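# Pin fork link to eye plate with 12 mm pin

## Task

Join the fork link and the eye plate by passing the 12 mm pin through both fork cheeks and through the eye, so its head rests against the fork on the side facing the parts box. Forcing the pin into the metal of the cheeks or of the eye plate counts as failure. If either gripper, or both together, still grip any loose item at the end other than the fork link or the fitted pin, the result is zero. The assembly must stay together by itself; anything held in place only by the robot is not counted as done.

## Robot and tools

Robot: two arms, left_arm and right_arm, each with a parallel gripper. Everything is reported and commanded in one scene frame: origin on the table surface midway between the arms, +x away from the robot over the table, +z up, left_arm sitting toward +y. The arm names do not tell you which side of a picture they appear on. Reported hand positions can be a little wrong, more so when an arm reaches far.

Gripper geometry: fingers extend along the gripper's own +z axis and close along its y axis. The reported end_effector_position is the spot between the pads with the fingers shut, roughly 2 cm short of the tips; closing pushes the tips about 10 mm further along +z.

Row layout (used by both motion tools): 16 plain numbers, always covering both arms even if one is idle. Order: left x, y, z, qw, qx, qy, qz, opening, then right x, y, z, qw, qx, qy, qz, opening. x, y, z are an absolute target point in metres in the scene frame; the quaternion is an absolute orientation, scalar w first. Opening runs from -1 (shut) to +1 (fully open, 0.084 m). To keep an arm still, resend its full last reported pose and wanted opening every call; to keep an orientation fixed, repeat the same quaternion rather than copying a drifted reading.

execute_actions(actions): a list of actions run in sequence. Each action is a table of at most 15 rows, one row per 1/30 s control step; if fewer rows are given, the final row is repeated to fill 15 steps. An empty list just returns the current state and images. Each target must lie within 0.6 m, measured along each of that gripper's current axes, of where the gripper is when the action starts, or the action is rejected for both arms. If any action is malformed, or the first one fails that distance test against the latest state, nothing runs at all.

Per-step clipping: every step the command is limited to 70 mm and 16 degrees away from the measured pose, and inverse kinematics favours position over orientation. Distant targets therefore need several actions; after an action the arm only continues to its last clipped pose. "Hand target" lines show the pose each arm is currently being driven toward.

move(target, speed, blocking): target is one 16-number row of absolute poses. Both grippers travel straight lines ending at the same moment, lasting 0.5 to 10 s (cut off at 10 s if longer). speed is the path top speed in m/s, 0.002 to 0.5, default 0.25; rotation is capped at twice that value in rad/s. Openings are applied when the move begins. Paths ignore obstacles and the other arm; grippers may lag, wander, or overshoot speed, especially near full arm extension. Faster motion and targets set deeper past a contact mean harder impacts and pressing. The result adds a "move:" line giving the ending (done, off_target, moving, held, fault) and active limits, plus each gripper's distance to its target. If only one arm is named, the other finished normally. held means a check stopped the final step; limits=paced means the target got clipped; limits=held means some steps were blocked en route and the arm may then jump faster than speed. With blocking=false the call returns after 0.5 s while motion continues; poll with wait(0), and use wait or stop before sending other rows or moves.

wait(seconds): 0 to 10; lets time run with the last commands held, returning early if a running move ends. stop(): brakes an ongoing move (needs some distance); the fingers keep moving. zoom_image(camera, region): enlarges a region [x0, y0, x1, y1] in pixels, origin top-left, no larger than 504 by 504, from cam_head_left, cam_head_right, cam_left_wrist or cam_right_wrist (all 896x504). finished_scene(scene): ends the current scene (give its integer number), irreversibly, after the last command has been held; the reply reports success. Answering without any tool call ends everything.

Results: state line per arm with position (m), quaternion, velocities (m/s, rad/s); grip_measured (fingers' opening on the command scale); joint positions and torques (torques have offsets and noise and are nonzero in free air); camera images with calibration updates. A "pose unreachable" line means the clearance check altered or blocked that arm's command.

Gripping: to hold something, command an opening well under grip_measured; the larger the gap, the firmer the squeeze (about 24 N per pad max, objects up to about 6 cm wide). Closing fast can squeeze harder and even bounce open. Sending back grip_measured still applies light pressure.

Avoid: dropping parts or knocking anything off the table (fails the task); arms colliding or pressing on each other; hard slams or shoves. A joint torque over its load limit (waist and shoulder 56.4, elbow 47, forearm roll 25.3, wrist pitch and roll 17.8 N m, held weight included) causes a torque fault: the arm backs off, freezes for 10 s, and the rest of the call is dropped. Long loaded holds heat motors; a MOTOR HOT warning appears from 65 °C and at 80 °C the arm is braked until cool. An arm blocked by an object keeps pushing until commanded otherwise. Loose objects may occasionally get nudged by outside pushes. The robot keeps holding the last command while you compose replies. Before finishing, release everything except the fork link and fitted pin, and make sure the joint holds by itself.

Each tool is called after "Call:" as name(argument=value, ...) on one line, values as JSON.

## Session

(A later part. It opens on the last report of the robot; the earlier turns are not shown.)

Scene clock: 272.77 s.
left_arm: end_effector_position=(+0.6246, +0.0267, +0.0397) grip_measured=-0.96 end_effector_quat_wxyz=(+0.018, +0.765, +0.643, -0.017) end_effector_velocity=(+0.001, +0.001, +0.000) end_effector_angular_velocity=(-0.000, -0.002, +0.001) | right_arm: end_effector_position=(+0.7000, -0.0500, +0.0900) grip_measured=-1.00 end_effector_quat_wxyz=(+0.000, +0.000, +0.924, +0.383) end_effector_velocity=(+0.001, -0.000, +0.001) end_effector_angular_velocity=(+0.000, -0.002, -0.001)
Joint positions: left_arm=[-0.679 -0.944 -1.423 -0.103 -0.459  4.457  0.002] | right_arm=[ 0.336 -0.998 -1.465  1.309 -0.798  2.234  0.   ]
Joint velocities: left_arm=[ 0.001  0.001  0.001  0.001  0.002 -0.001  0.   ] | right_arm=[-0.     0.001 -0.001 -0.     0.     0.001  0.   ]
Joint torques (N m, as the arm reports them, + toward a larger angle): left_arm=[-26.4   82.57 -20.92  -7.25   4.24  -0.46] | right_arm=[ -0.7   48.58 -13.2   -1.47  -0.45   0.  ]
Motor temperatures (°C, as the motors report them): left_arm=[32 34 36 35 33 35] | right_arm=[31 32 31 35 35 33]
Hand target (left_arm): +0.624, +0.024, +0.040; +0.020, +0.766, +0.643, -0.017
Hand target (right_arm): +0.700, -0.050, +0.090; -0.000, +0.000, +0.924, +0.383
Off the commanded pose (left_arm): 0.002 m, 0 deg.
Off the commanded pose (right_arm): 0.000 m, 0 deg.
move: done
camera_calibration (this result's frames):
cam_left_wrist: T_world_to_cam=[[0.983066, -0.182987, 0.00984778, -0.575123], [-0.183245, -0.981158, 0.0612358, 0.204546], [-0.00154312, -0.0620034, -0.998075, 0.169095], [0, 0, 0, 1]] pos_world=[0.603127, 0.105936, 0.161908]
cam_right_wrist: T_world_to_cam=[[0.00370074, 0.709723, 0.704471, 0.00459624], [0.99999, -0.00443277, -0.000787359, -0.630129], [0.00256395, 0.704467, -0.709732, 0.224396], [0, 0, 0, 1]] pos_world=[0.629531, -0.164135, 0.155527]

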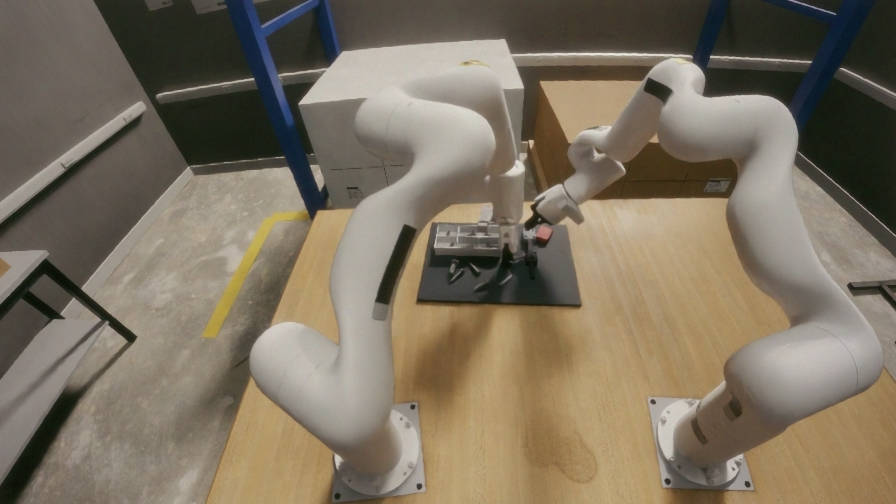

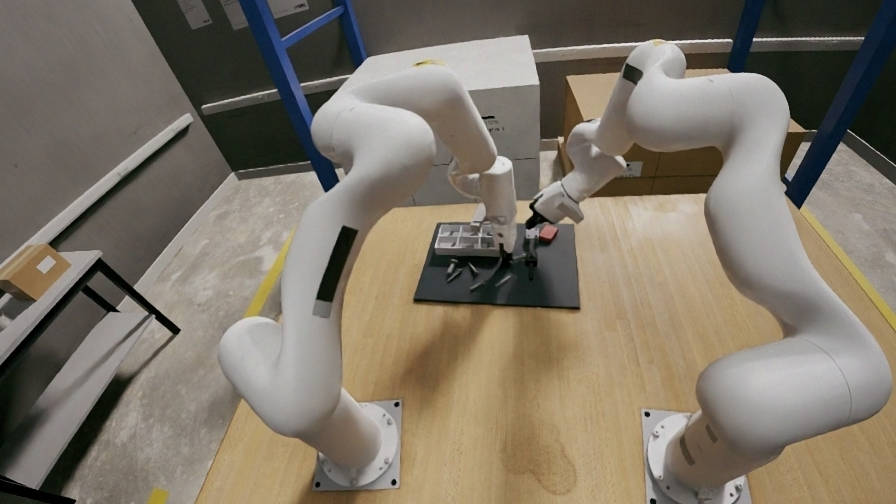

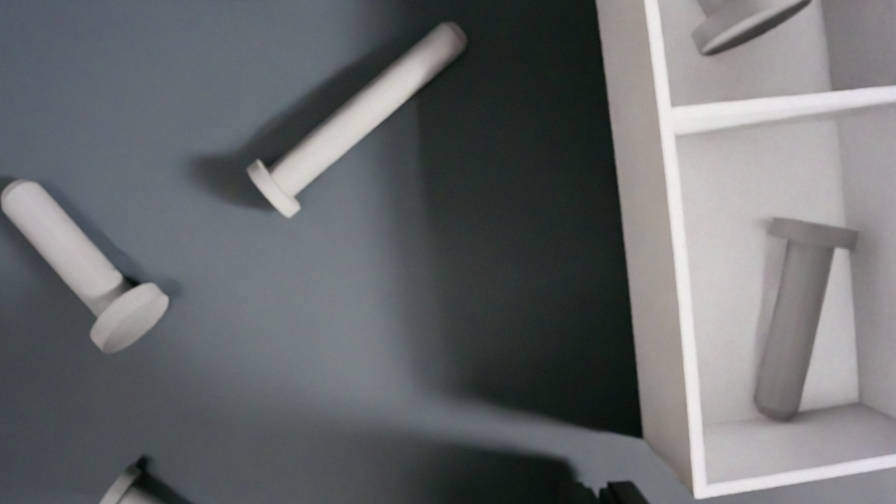

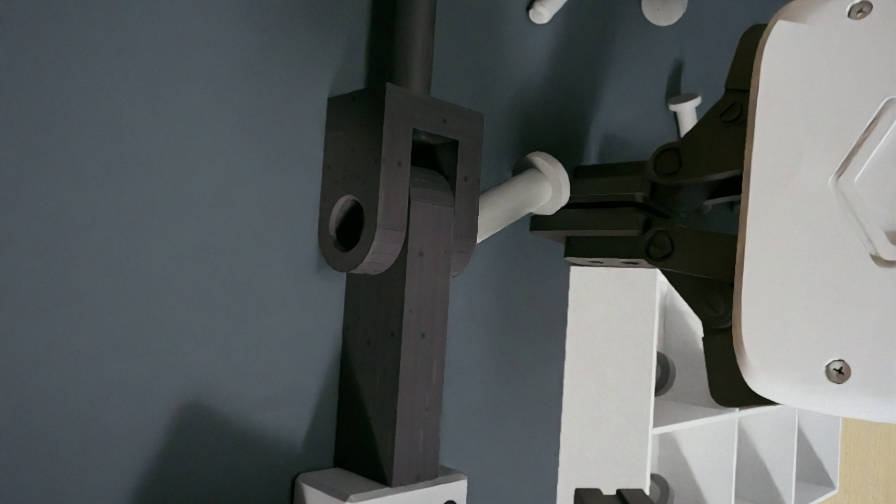

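Call:
move(target=[0.6245,0.035,0.06,0,0.53,0.848,0,-0.1,0.70,-0.05,0.09,0,0,0.924,0.383,-1], speed=0.08)

Call:
move(target=[0.613,0.024,0.06,0,0.53,0.848,0,-0.1,0.70,-0.05,0.09,0,0,0.924,0.383,-1], speed=0.08)

Call:
move(target=[0.613,0.024,0.04,0,0.53,0.848,0,-0.1,0.70,-0.05,0.09,0,0,0.924,0.383,-1], speed=0.03)

Scene clock: 279.73 s.
left_arm: end_effector_position=(+0.6244, +0.0350, +0.0599) grip_measured=-0.11 end_effector_quat_wxyz=(+0.000, +0.530, +0.848, -0.000) end_effector_velocity=(-0.000, +0.000, +0.000) end_effector_angular_velocity=(+0.002, +0.001, +0.011) | right_arm: end_effector_position=(+0.7000, -0.0500, +0.0900) grip_measured=-1.00 end_effector_quat_wxyz=(+0.000, -0.000, +0.924, +0.383) end_effector_velocity=(+0.001, -0.001, +0.001) end_effector_angular_velocity=(+0.000, -0.001, -0.002)
Joint positions: left_arm=[-0.685 -0.91  -1.42  -0.    -0.509  3.734  0.039] | right_arm=[ 0.336 -0.998 -1.465  1.309 -0.798  2.234  0.   ]
Joint velocities: left_arm=[-0.     0.    -0.     0.003 -0.002 -0.013 -0.   ] | right_arm=[-0.002  0.001 -0.001 -0.     0.     0.     0.   ]
Joint torques (N m, as the arm reports them, + toward a larger angle): left_arm=[ 7.62 69.7  -9.36 -0.42  0.27 -0.21] | right_arm=[ -0.22  46.82 -12.51  -0.41  -0.47  -0.29]
Motor temperatures (°C, as the motors report them): left_arm=[32 34 36 35 33 35] | right_arm=[31 32 31 35 35 33]
Hand target (left_arm): +0.624, +0.035, +0.060; +0.000, +0.530, +0.848, +0.000
Hand target (right_arm): +0.700, -0.050, +0.090; +0.000, -0.000, +0.924, +0.383
Off the commanded pose (left_arm): 0.000 m, 0 deg.
Off the commanded pose (right_arm): 0.000 m, 0 deg.
move: done
camera_calibration (this result's frames):
cam_left_wrist: T_world_to_cam=[[0.904463, 0.42654, 0.00330575, -0.545489], [0.426482, -0.904427, 0.0111752, -0.168974], [0.00775649, -0.00869773, -0.999932, 0.182287], [0, 0, 0, 1]] pos_world=[0.564025, 0.0814334, 0.185967]
cam_right_wrist: T_world_to_cam=[[0.00370058, 0.709723, 0.704471, 0.00459637], [0.99999, -0.00443256, -0.000787335, -0.630129], [0.00256382, 0.704467, -0.709732, 0.224396], [0, 0, 0, 1]] pos_world=[0.629531, -0.164135, 0.155527]

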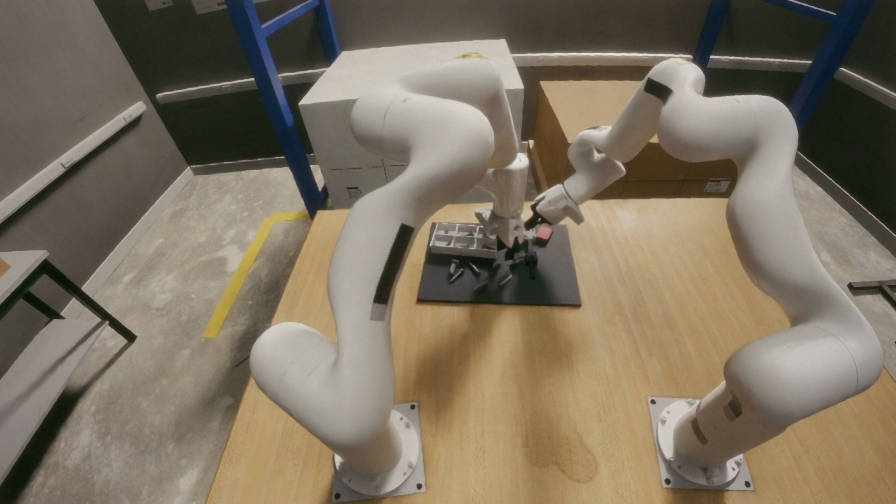

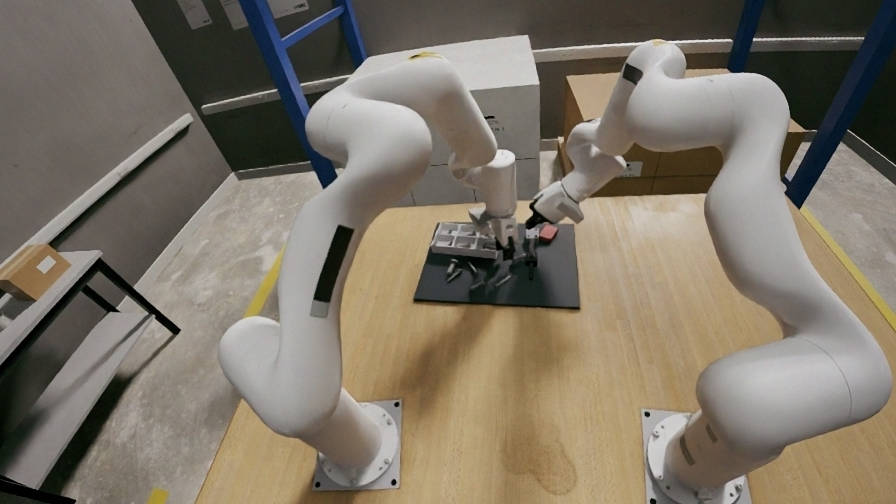

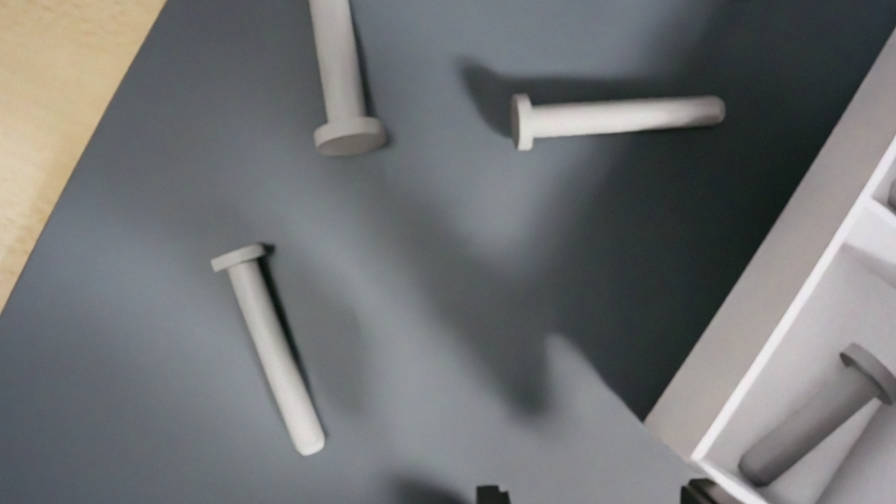

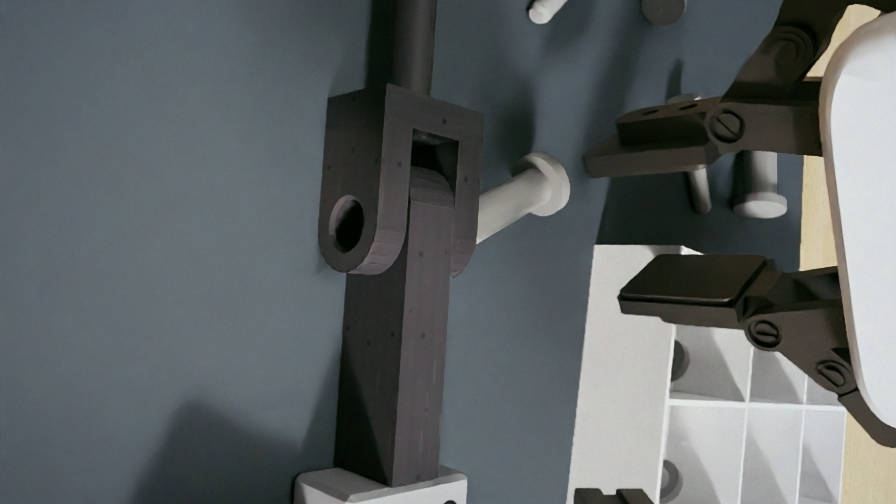

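Scene clock: 280.53 s.
left_arm: end_effector_position=(+0.6131, +0.0241, +0.0600) grip_measured=-0.11 end_effector_quat_wxyz=(-0.000, +0.530, +0.848, -0.000) end_effector_velocity=(-0.001, -0.001, +0.001) end_effector_angular_velocity=(-0.000, -0.002, -0.001) | right_arm: end_effector_position=(+0.7000, -0.0500, +0.0900) grip_measured=-1.00 end_effector_quat_wxyz=(+0.000, -0.000, +0.924, +0.383) end_effector_velocity=(-0.001, +0.001, -0.001) end_effector_angular_velocity=(+0.000, +0.001, +0.000)
Joint positions: left_arm=[-0.708 -0.902 -1.405 -0.    -0.502  3.71   0.039] | right_arm=[ 0.336 -0.998 -1.465  1.309 -0.798  2.234  0.   ]
Joint velocities: left_arm=[-0.003  0.002  0.001  0.001  0.001 -0.003 -0.   ] | right_arm=[ 0.001 -0.001  0.     0.001 -0.    -0.     0.   ]
Joint torques (N m, as the arm reports them, + toward a larger angle): left_arm=[ 5.61 70.33 -9.92 -0.53  0.23 -0.22] | right_arm=[  0.05  43.34 -13.18  -0.67  -0.6   -0.52]
Motor temperatures (°C, as the motors report them): left_arm=[32 34 36 35 33 35] | right_arm=[31 32 31 35 35 33]
Hand target (left_arm): +0.613, +0.024, +0.060; -0.000, +0.530, +0.848, +0.000
Hand target (right_arm): +0.700, -0.050, +0.090; -0.000, -0.000, +0.924, +0.383
Off the commanded pose (left_arm): 0.000 m, 0 deg.
Off the commanded pose (right_arm): 0.000 m, 0 deg.
move: done
camera_calibration (this result's frames):
cam_left_wrist: T_world_to_cam=[[0.904097, 0.427313, 0.00333157, -0.530442], [0.427257, -0.904064, 0.0109267, -0.174487], [0.00768106, -0.00845533, -0.999935, 0.182367], [0, 0, 0, 1]] pos_world=[0.552721, 0.0704593, 0.186029]
cam_right_wrist: T_world_to_cam=[[0.00370054, 0.709723, 0.704471, 0.00459633], [0.99999, -0.00443252, -0.000787315, -0.630129], [0.00256381, 0.704467, -0.709732, 0.224396], [0, 0, 0, 1]] pos_world=[0.629531, -0.164135, 0.155527]

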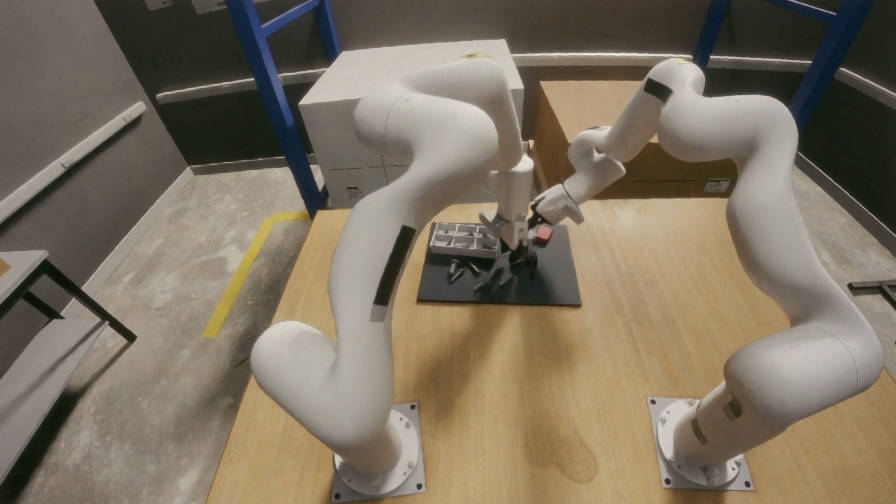

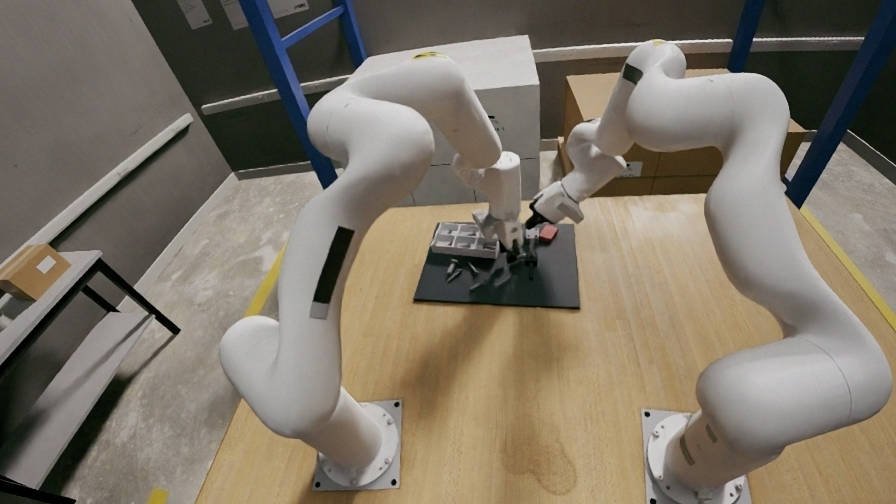

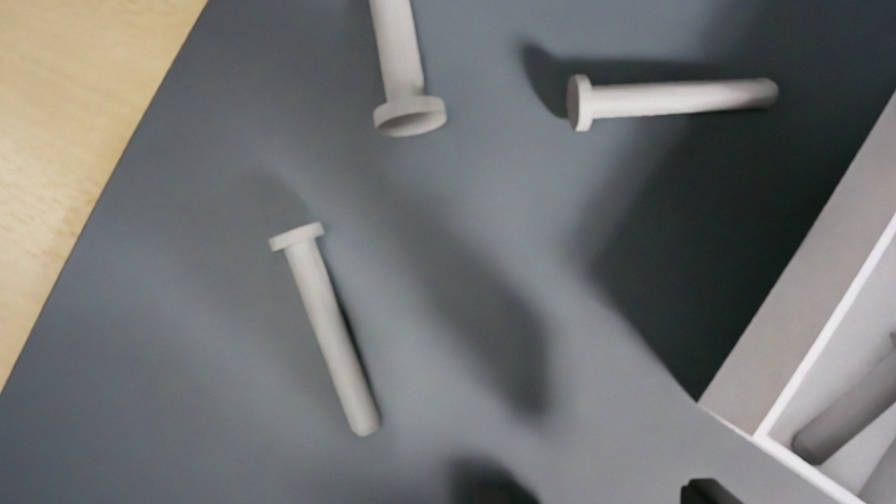

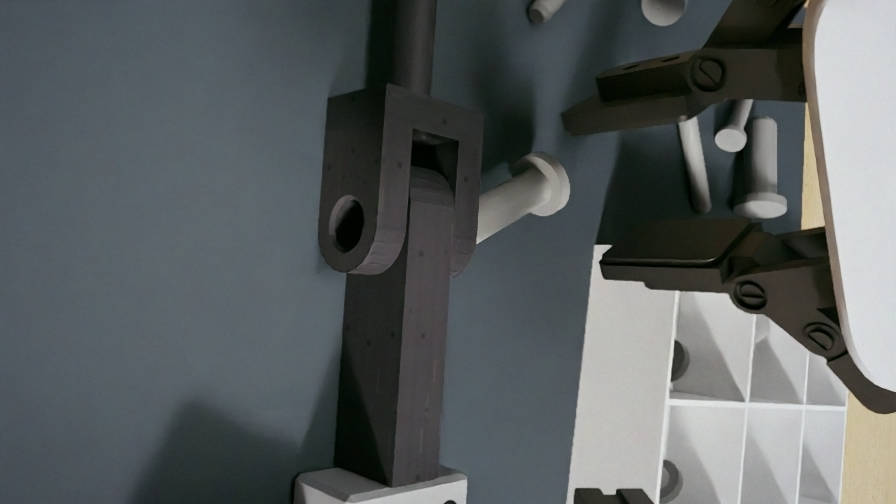

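Scene clock: 281.53 s.
left_arm: end_effector_position=(+0.6131, +0.0240, +0.0402) grip_measured=-0.11 end_effector_quat_wxyz=(+0.000, +0.530, +0.848, +0.000) end_effector_velocity=(+0.001, +0.000, -0.001) end_effector_angular_velocity=(-0.001, -0.001, +0.001) | right_arm: end_effector_position=(+0.7000, -0.0500, +0.0900) grip_measured=-1.00 end_effector_quat_wxyz=(+0.000, -0.000, +0.924, +0.383) end_effector_velocity=(-0.001, +0.000, -0.000) end_effector_angular_velocity=(-0.000, +0.001, +0.001)
Joint positions: left_arm=[-0.708 -0.937 -1.412  0.    -0.475  3.709  0.039] | right_arm=[ 0.336 -0.998 -1.465  1.309 -0.798  2.234  0.   ]
Joint velocities: left_arm=[ 0.001 -0.002 -0.001  0.     0.002 -0.     0.   ] | right_arm=[ 0.001 -0.     0.    -0.001 -0.     0.001  0.   ]
Joint torques (N m, as the arm reports them, + toward a larger angle): left_arm=[ 6.16 69.78 -9.32 -0.33  0.29 -0.16] | right_arm=[  1.24  43.68 -13.54  -1.35  -0.23  -0.31]
Motor temperatures (°C, as the motors report them): left_arm=[32 34 36 35 33 35] | right_arm=[31 32 31 35 35 33]
Hand target (left_arm): +0.613, +0.024, +0.040; -0.000, +0.530, +0.848, +0.000
Hand target (right_arm): +0.700, -0.050, +0.090; -0.000, +0.000, +0.924, +0.383
Off the commanded pose (left_arm): 0.000 m, 0 deg.
Off the commanded pose (right_arm): 0.000 m, 0 deg.
move: done
camera_calibration (this result's frames):
cam_left_wrist: T_world_to_cam=[[0.904102, 0.427303, 0.00345831, -0.530251], [0.427245, -0.904069, 0.0109908, -0.174351], [0.00782295, -0.00845924, -0.999934, 0.162507], [0, 0, 0, 1]] pos_world=[0.552621, 0.0703268, 0.166247]
cam_right_wrist: T_world_to_cam=[[0.00370061, 0.709723, 0.704471, 0.00459622], [0.99999, -0.00443261, -0.000787323, -0.630129], [0.00256387, 0.704467, -0.709732, 0.224396], [0, 0, 0, 1]] pos_world=[0.629531, -0.164135, 0.155527]

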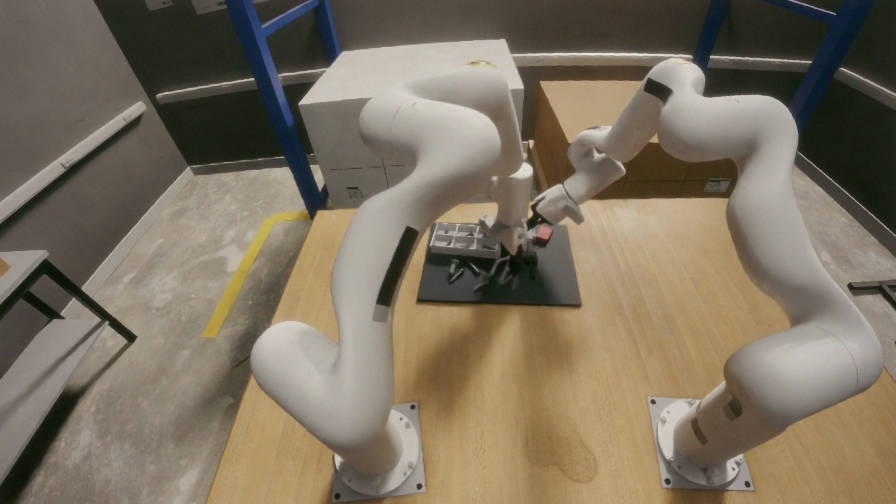

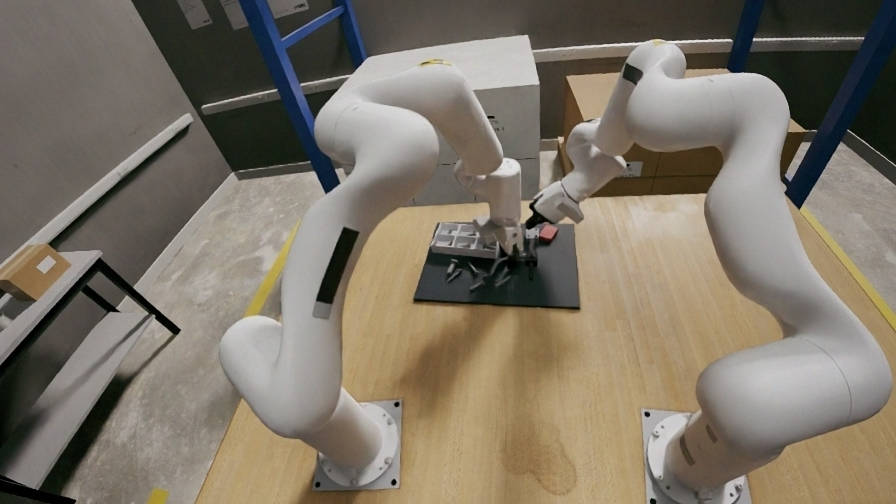

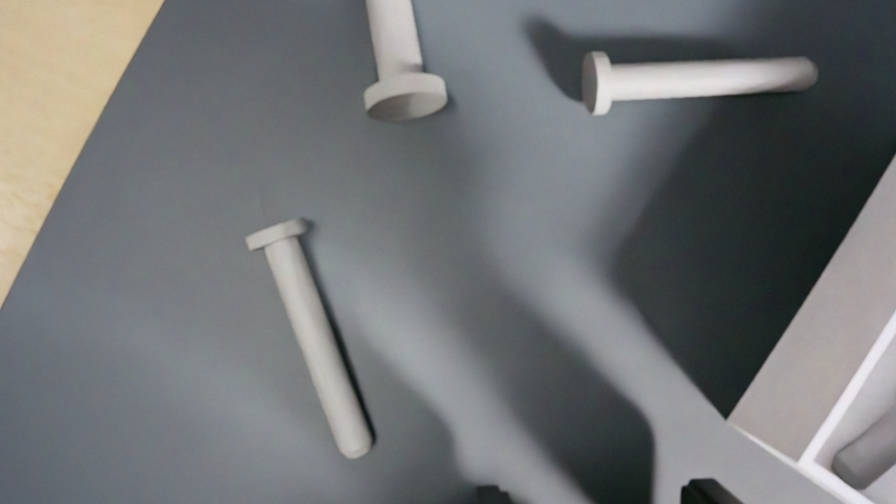

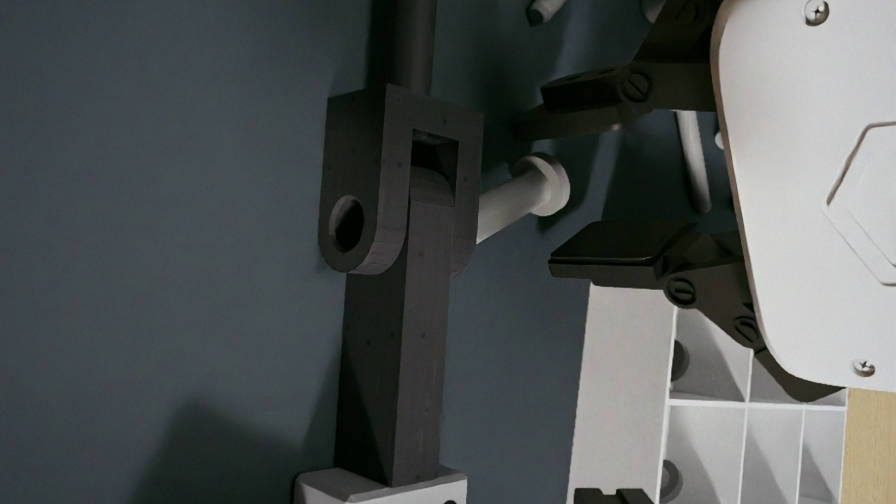

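Call:
move(target=[0.615,0.020,0.036,0,0.53,0.848,0,-0.1,0.70,-0.05,0.09,0,0,0.924,0.383,-1], speed=0.02)

Call:
move(target=[0.615,0.020,0.038,0,0.53,0.848,0,-1,0.70,-0.05,0.09,0,0,0.924,0.383,-1], speed=0.02)

Scene clock: 283.50 s.
left_arm: end_effector_position=(+0.6149, +0.0201, +0.0361) grip_measured=-0.11 end_effector_quat_wxyz=(-0.000, +0.530, +0.848, -0.000) end_effector_velocity=(+0.001, -0.002, -0.001) end_effector_angular_velocity=(+0.000, +0.001, +0.000) | right_arm: end_effector_position=(+0.7000, -0.0500, +0.0900) grip_measured=-1.00 end_effector_quat_wxyz=(+0.000, -0.000, +0.924, +0.383) end_effector_velocity=(-0.001, -0.000, -0.001) end_effector_angular_velocity=(+0.000, +0.002, -0.001)
Joint positions: left_arm=[-0.712 -0.951 -1.428  0.    -0.476  3.706  0.039] | right_arm=[ 0.336 -0.998 -1.465  1.309 -0.798  2.234  0.   ]
Joint velocities: left_arm=[-0.002 -0.006 -0.007 -0.001 -0.002 -0.002 -0.   ] | right_arm=[-0.    -0.001  0.001  0.001 -0.    -0.001  0.   ]
Joint torques (N m, as the arm reports them, + toward a larger angle): left_arm=[ 6.6  70.   -9.53 -0.29  0.25 -0.26] | right_arm=[ -1.61  43.52 -12.47  -1.02  -0.34  -0.23]
Motor temperatures (°C, as the motors report them): left_arm=[32 34 36 35 33 35] | right_arm=[31 32 31 35 35 33]
Hand target (left_arm): +0.615, +0.020, +0.036; -0.000, +0.530, +0.848, -0.000
Hand target (right_arm): +0.700, -0.050, +0.090; +0.000, -0.000, +0.924, +0.383
Off the commanded pose (left_arm): 0.000 m, 0 deg.
Off the commanded pose (right_arm): 0.000 m, 0 deg.
move: done
camera_calibration (this result's frames):
cam_left_wrist: T_world_to_cam=[[0.90412, 0.427266, 0.003349, -0.530297], [0.42721, -0.904086, 0.0109402, -0.17856], [0.00770216, -0.00846051, -0.999935, 0.158445], [0, 0, 0, 1]] pos_world=[0.554514, 0.0664849, 0.162164]
cam_right_wrist: T_world_to_cam=[[0.00370075, 0.709723, 0.704471, 0.00459622], [0.99999, -0.00443272, -0.000787417, -0.630129], [0.00256388, 0.704467, -0.709732, 0.224396], [0, 0, 0, 1]] pos_world=[0.629531, -0.164135, 0.155527]

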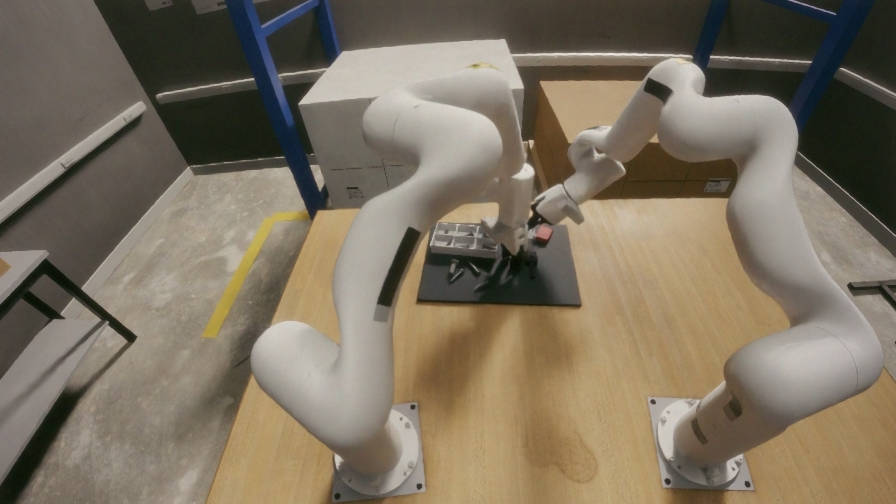

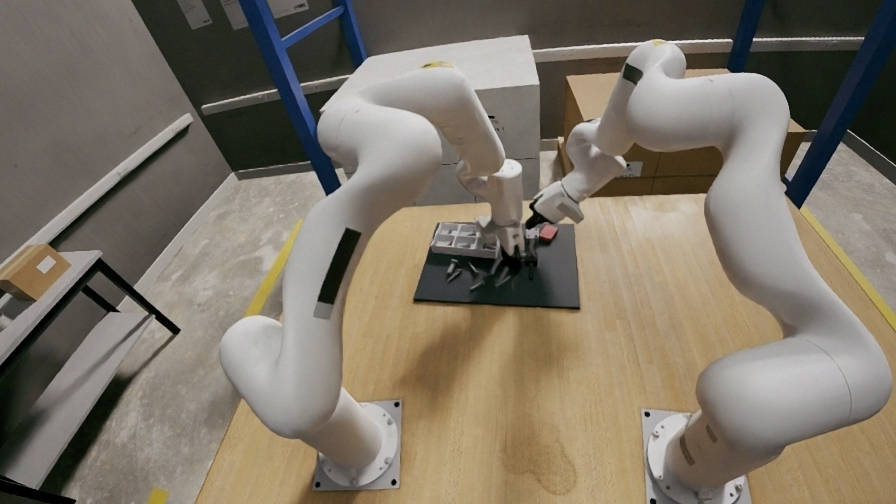

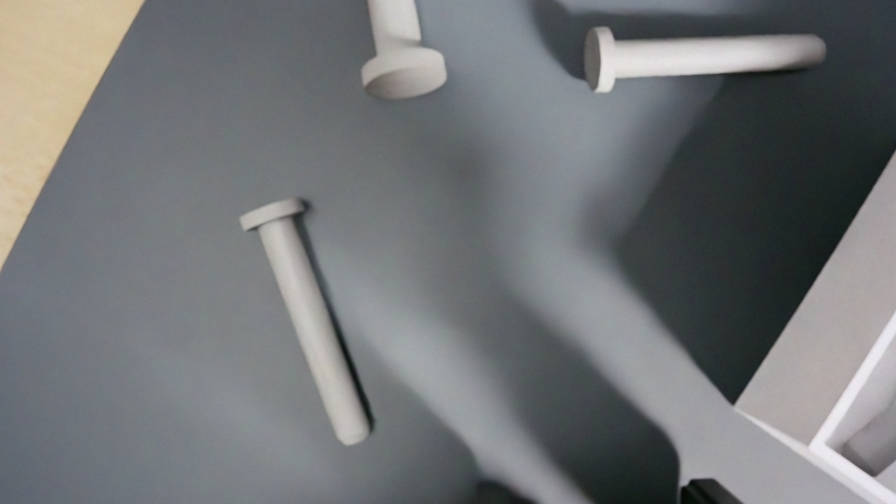

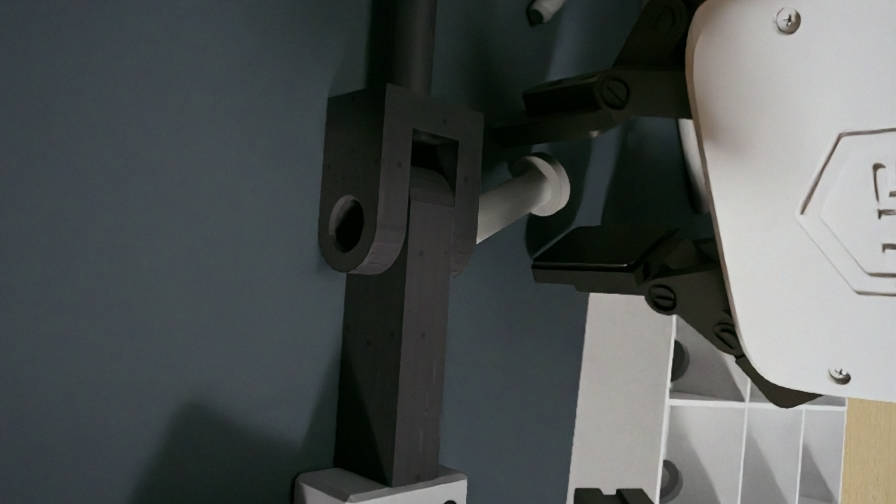

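Scene clock: 284.20 s.
left_arm: end_effector_position=(+0.6150, +0.0200, +0.0379) grip_measured=-0.58 end_effector_quat_wxyz=(-0.000, +0.530, +0.848, -0.000) end_effector_velocity=(-0.001, -0.000, -0.000) end_effector_angular_velocity=(+0.001, +0.002, -0.001) | right_arm: end_effector_position=(+0.7000, -0.0500, +0.0900) grip_measured=-1.00 end_effector_quat_wxyz=(+0.000, -0.000, +0.924, +0.383) end_effector_velocity=(-0.000, +0.001, -0.000) end_effector_angular_velocity=(-0.000, -0.000, +0.001)
Joint positions: left_arm=[-0.712 -0.948 -1.427  0.    -0.479  3.706  0.018] | right_arm=[ 0.336 -0.998 -1.465  1.309 -0.798  2.234  0.   ]
Joint velocities: left_arm=[-0.001 -0.     0.     0.    -0.002 -0.     0.   ] | right_arm=[ 0.001  0.     0.    -0.    -0.    -0.     0.   ]
Joint torques (N m, as the arm reports them, + toward a larger angle): left_arm=[  5.09  71.61 -10.    -0.73   0.37  -0.26] | right_arm=[ -1.29  41.27 -13.25  -0.48  -0.44  -0.28]
Motor temperatures (°C, as the motors report them): left_arm=[32 34 36 35 33 35] | right_arm=[31 32 31 35 35 33]
Hand target (left_arm): +0.615, +0.020, +0.038; -0.000, +0.530, +0.848, -0.000
Hand target (right_arm): +0.700, -0.050, +0.090; -0.000, +0.000, +0.924, +0.383
Off the commanded pose (left_arm): 0.000 m, 0 deg.
Off the commanded pose (right_arm): 0.000 m, 0 deg.
move: done
camera_calibration (this result's frames):
cam_left_wrist: T_world_to_cam=[[0.904122, 0.427263, 0.00328098, -0.530272], [0.427208, -0.904089, 0.0108272, -0.178673], [0.00759236, -0.00838745, -0.999936, 0.160304], [0, 0, 0, 1]] pos_world=[0.554544, 0.066374, 0.163968]
cam_right_wrist: T_world_to_cam=[[0.00370061, 0.709723, 0.704471, 0.00459625], [0.99999, -0.00443275, -0.00078719, -0.63013], [0.00256406, 0.704467, -0.709732, 0.224396], [0, 0, 0, 1]] pos_world=[0.629531, -0.164135, 0.155527]

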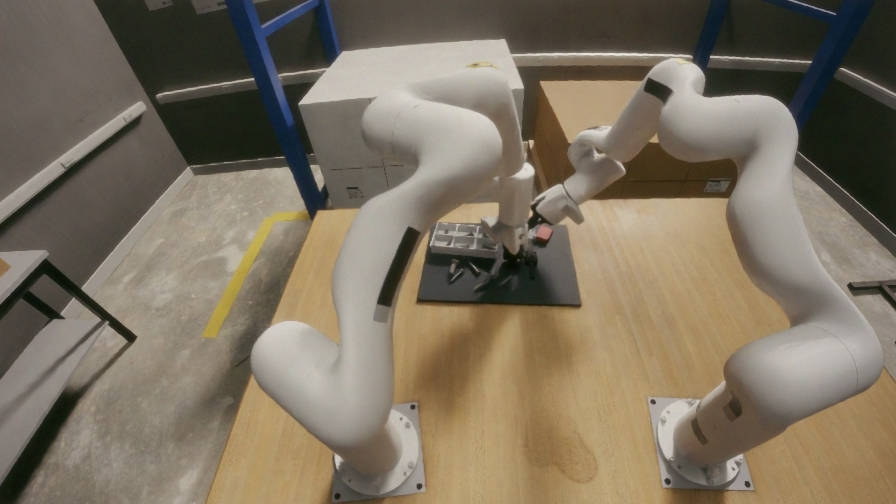

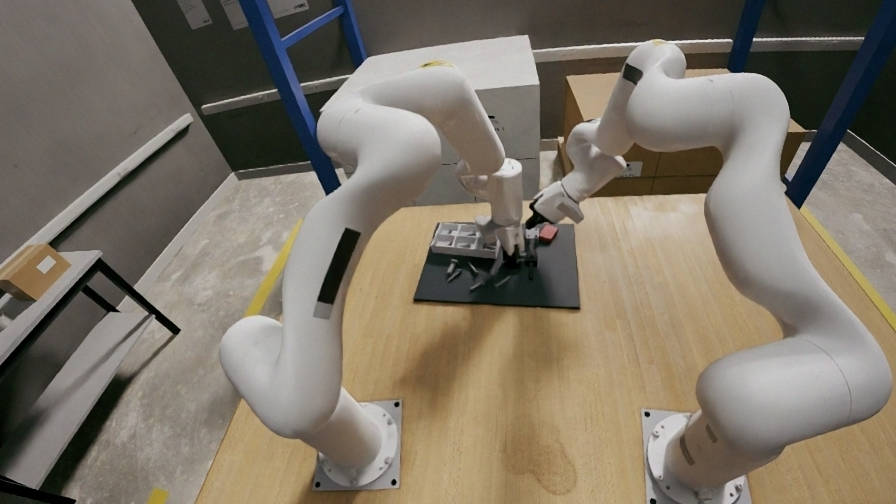

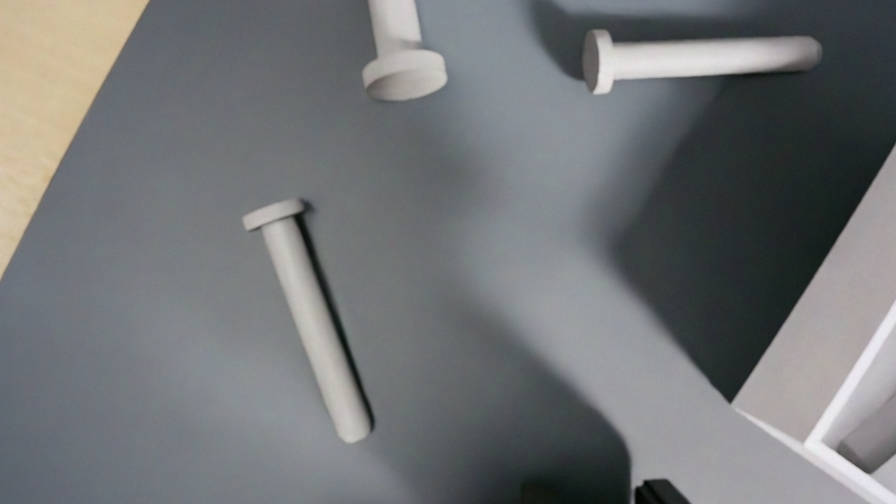

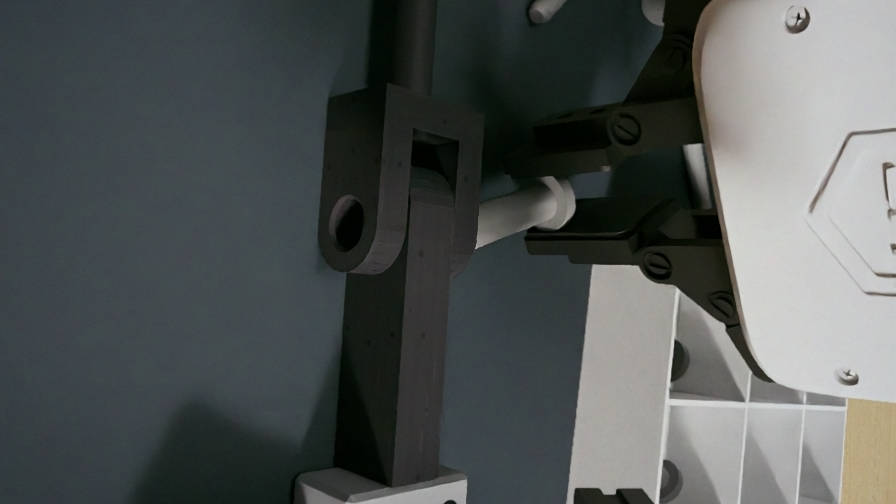

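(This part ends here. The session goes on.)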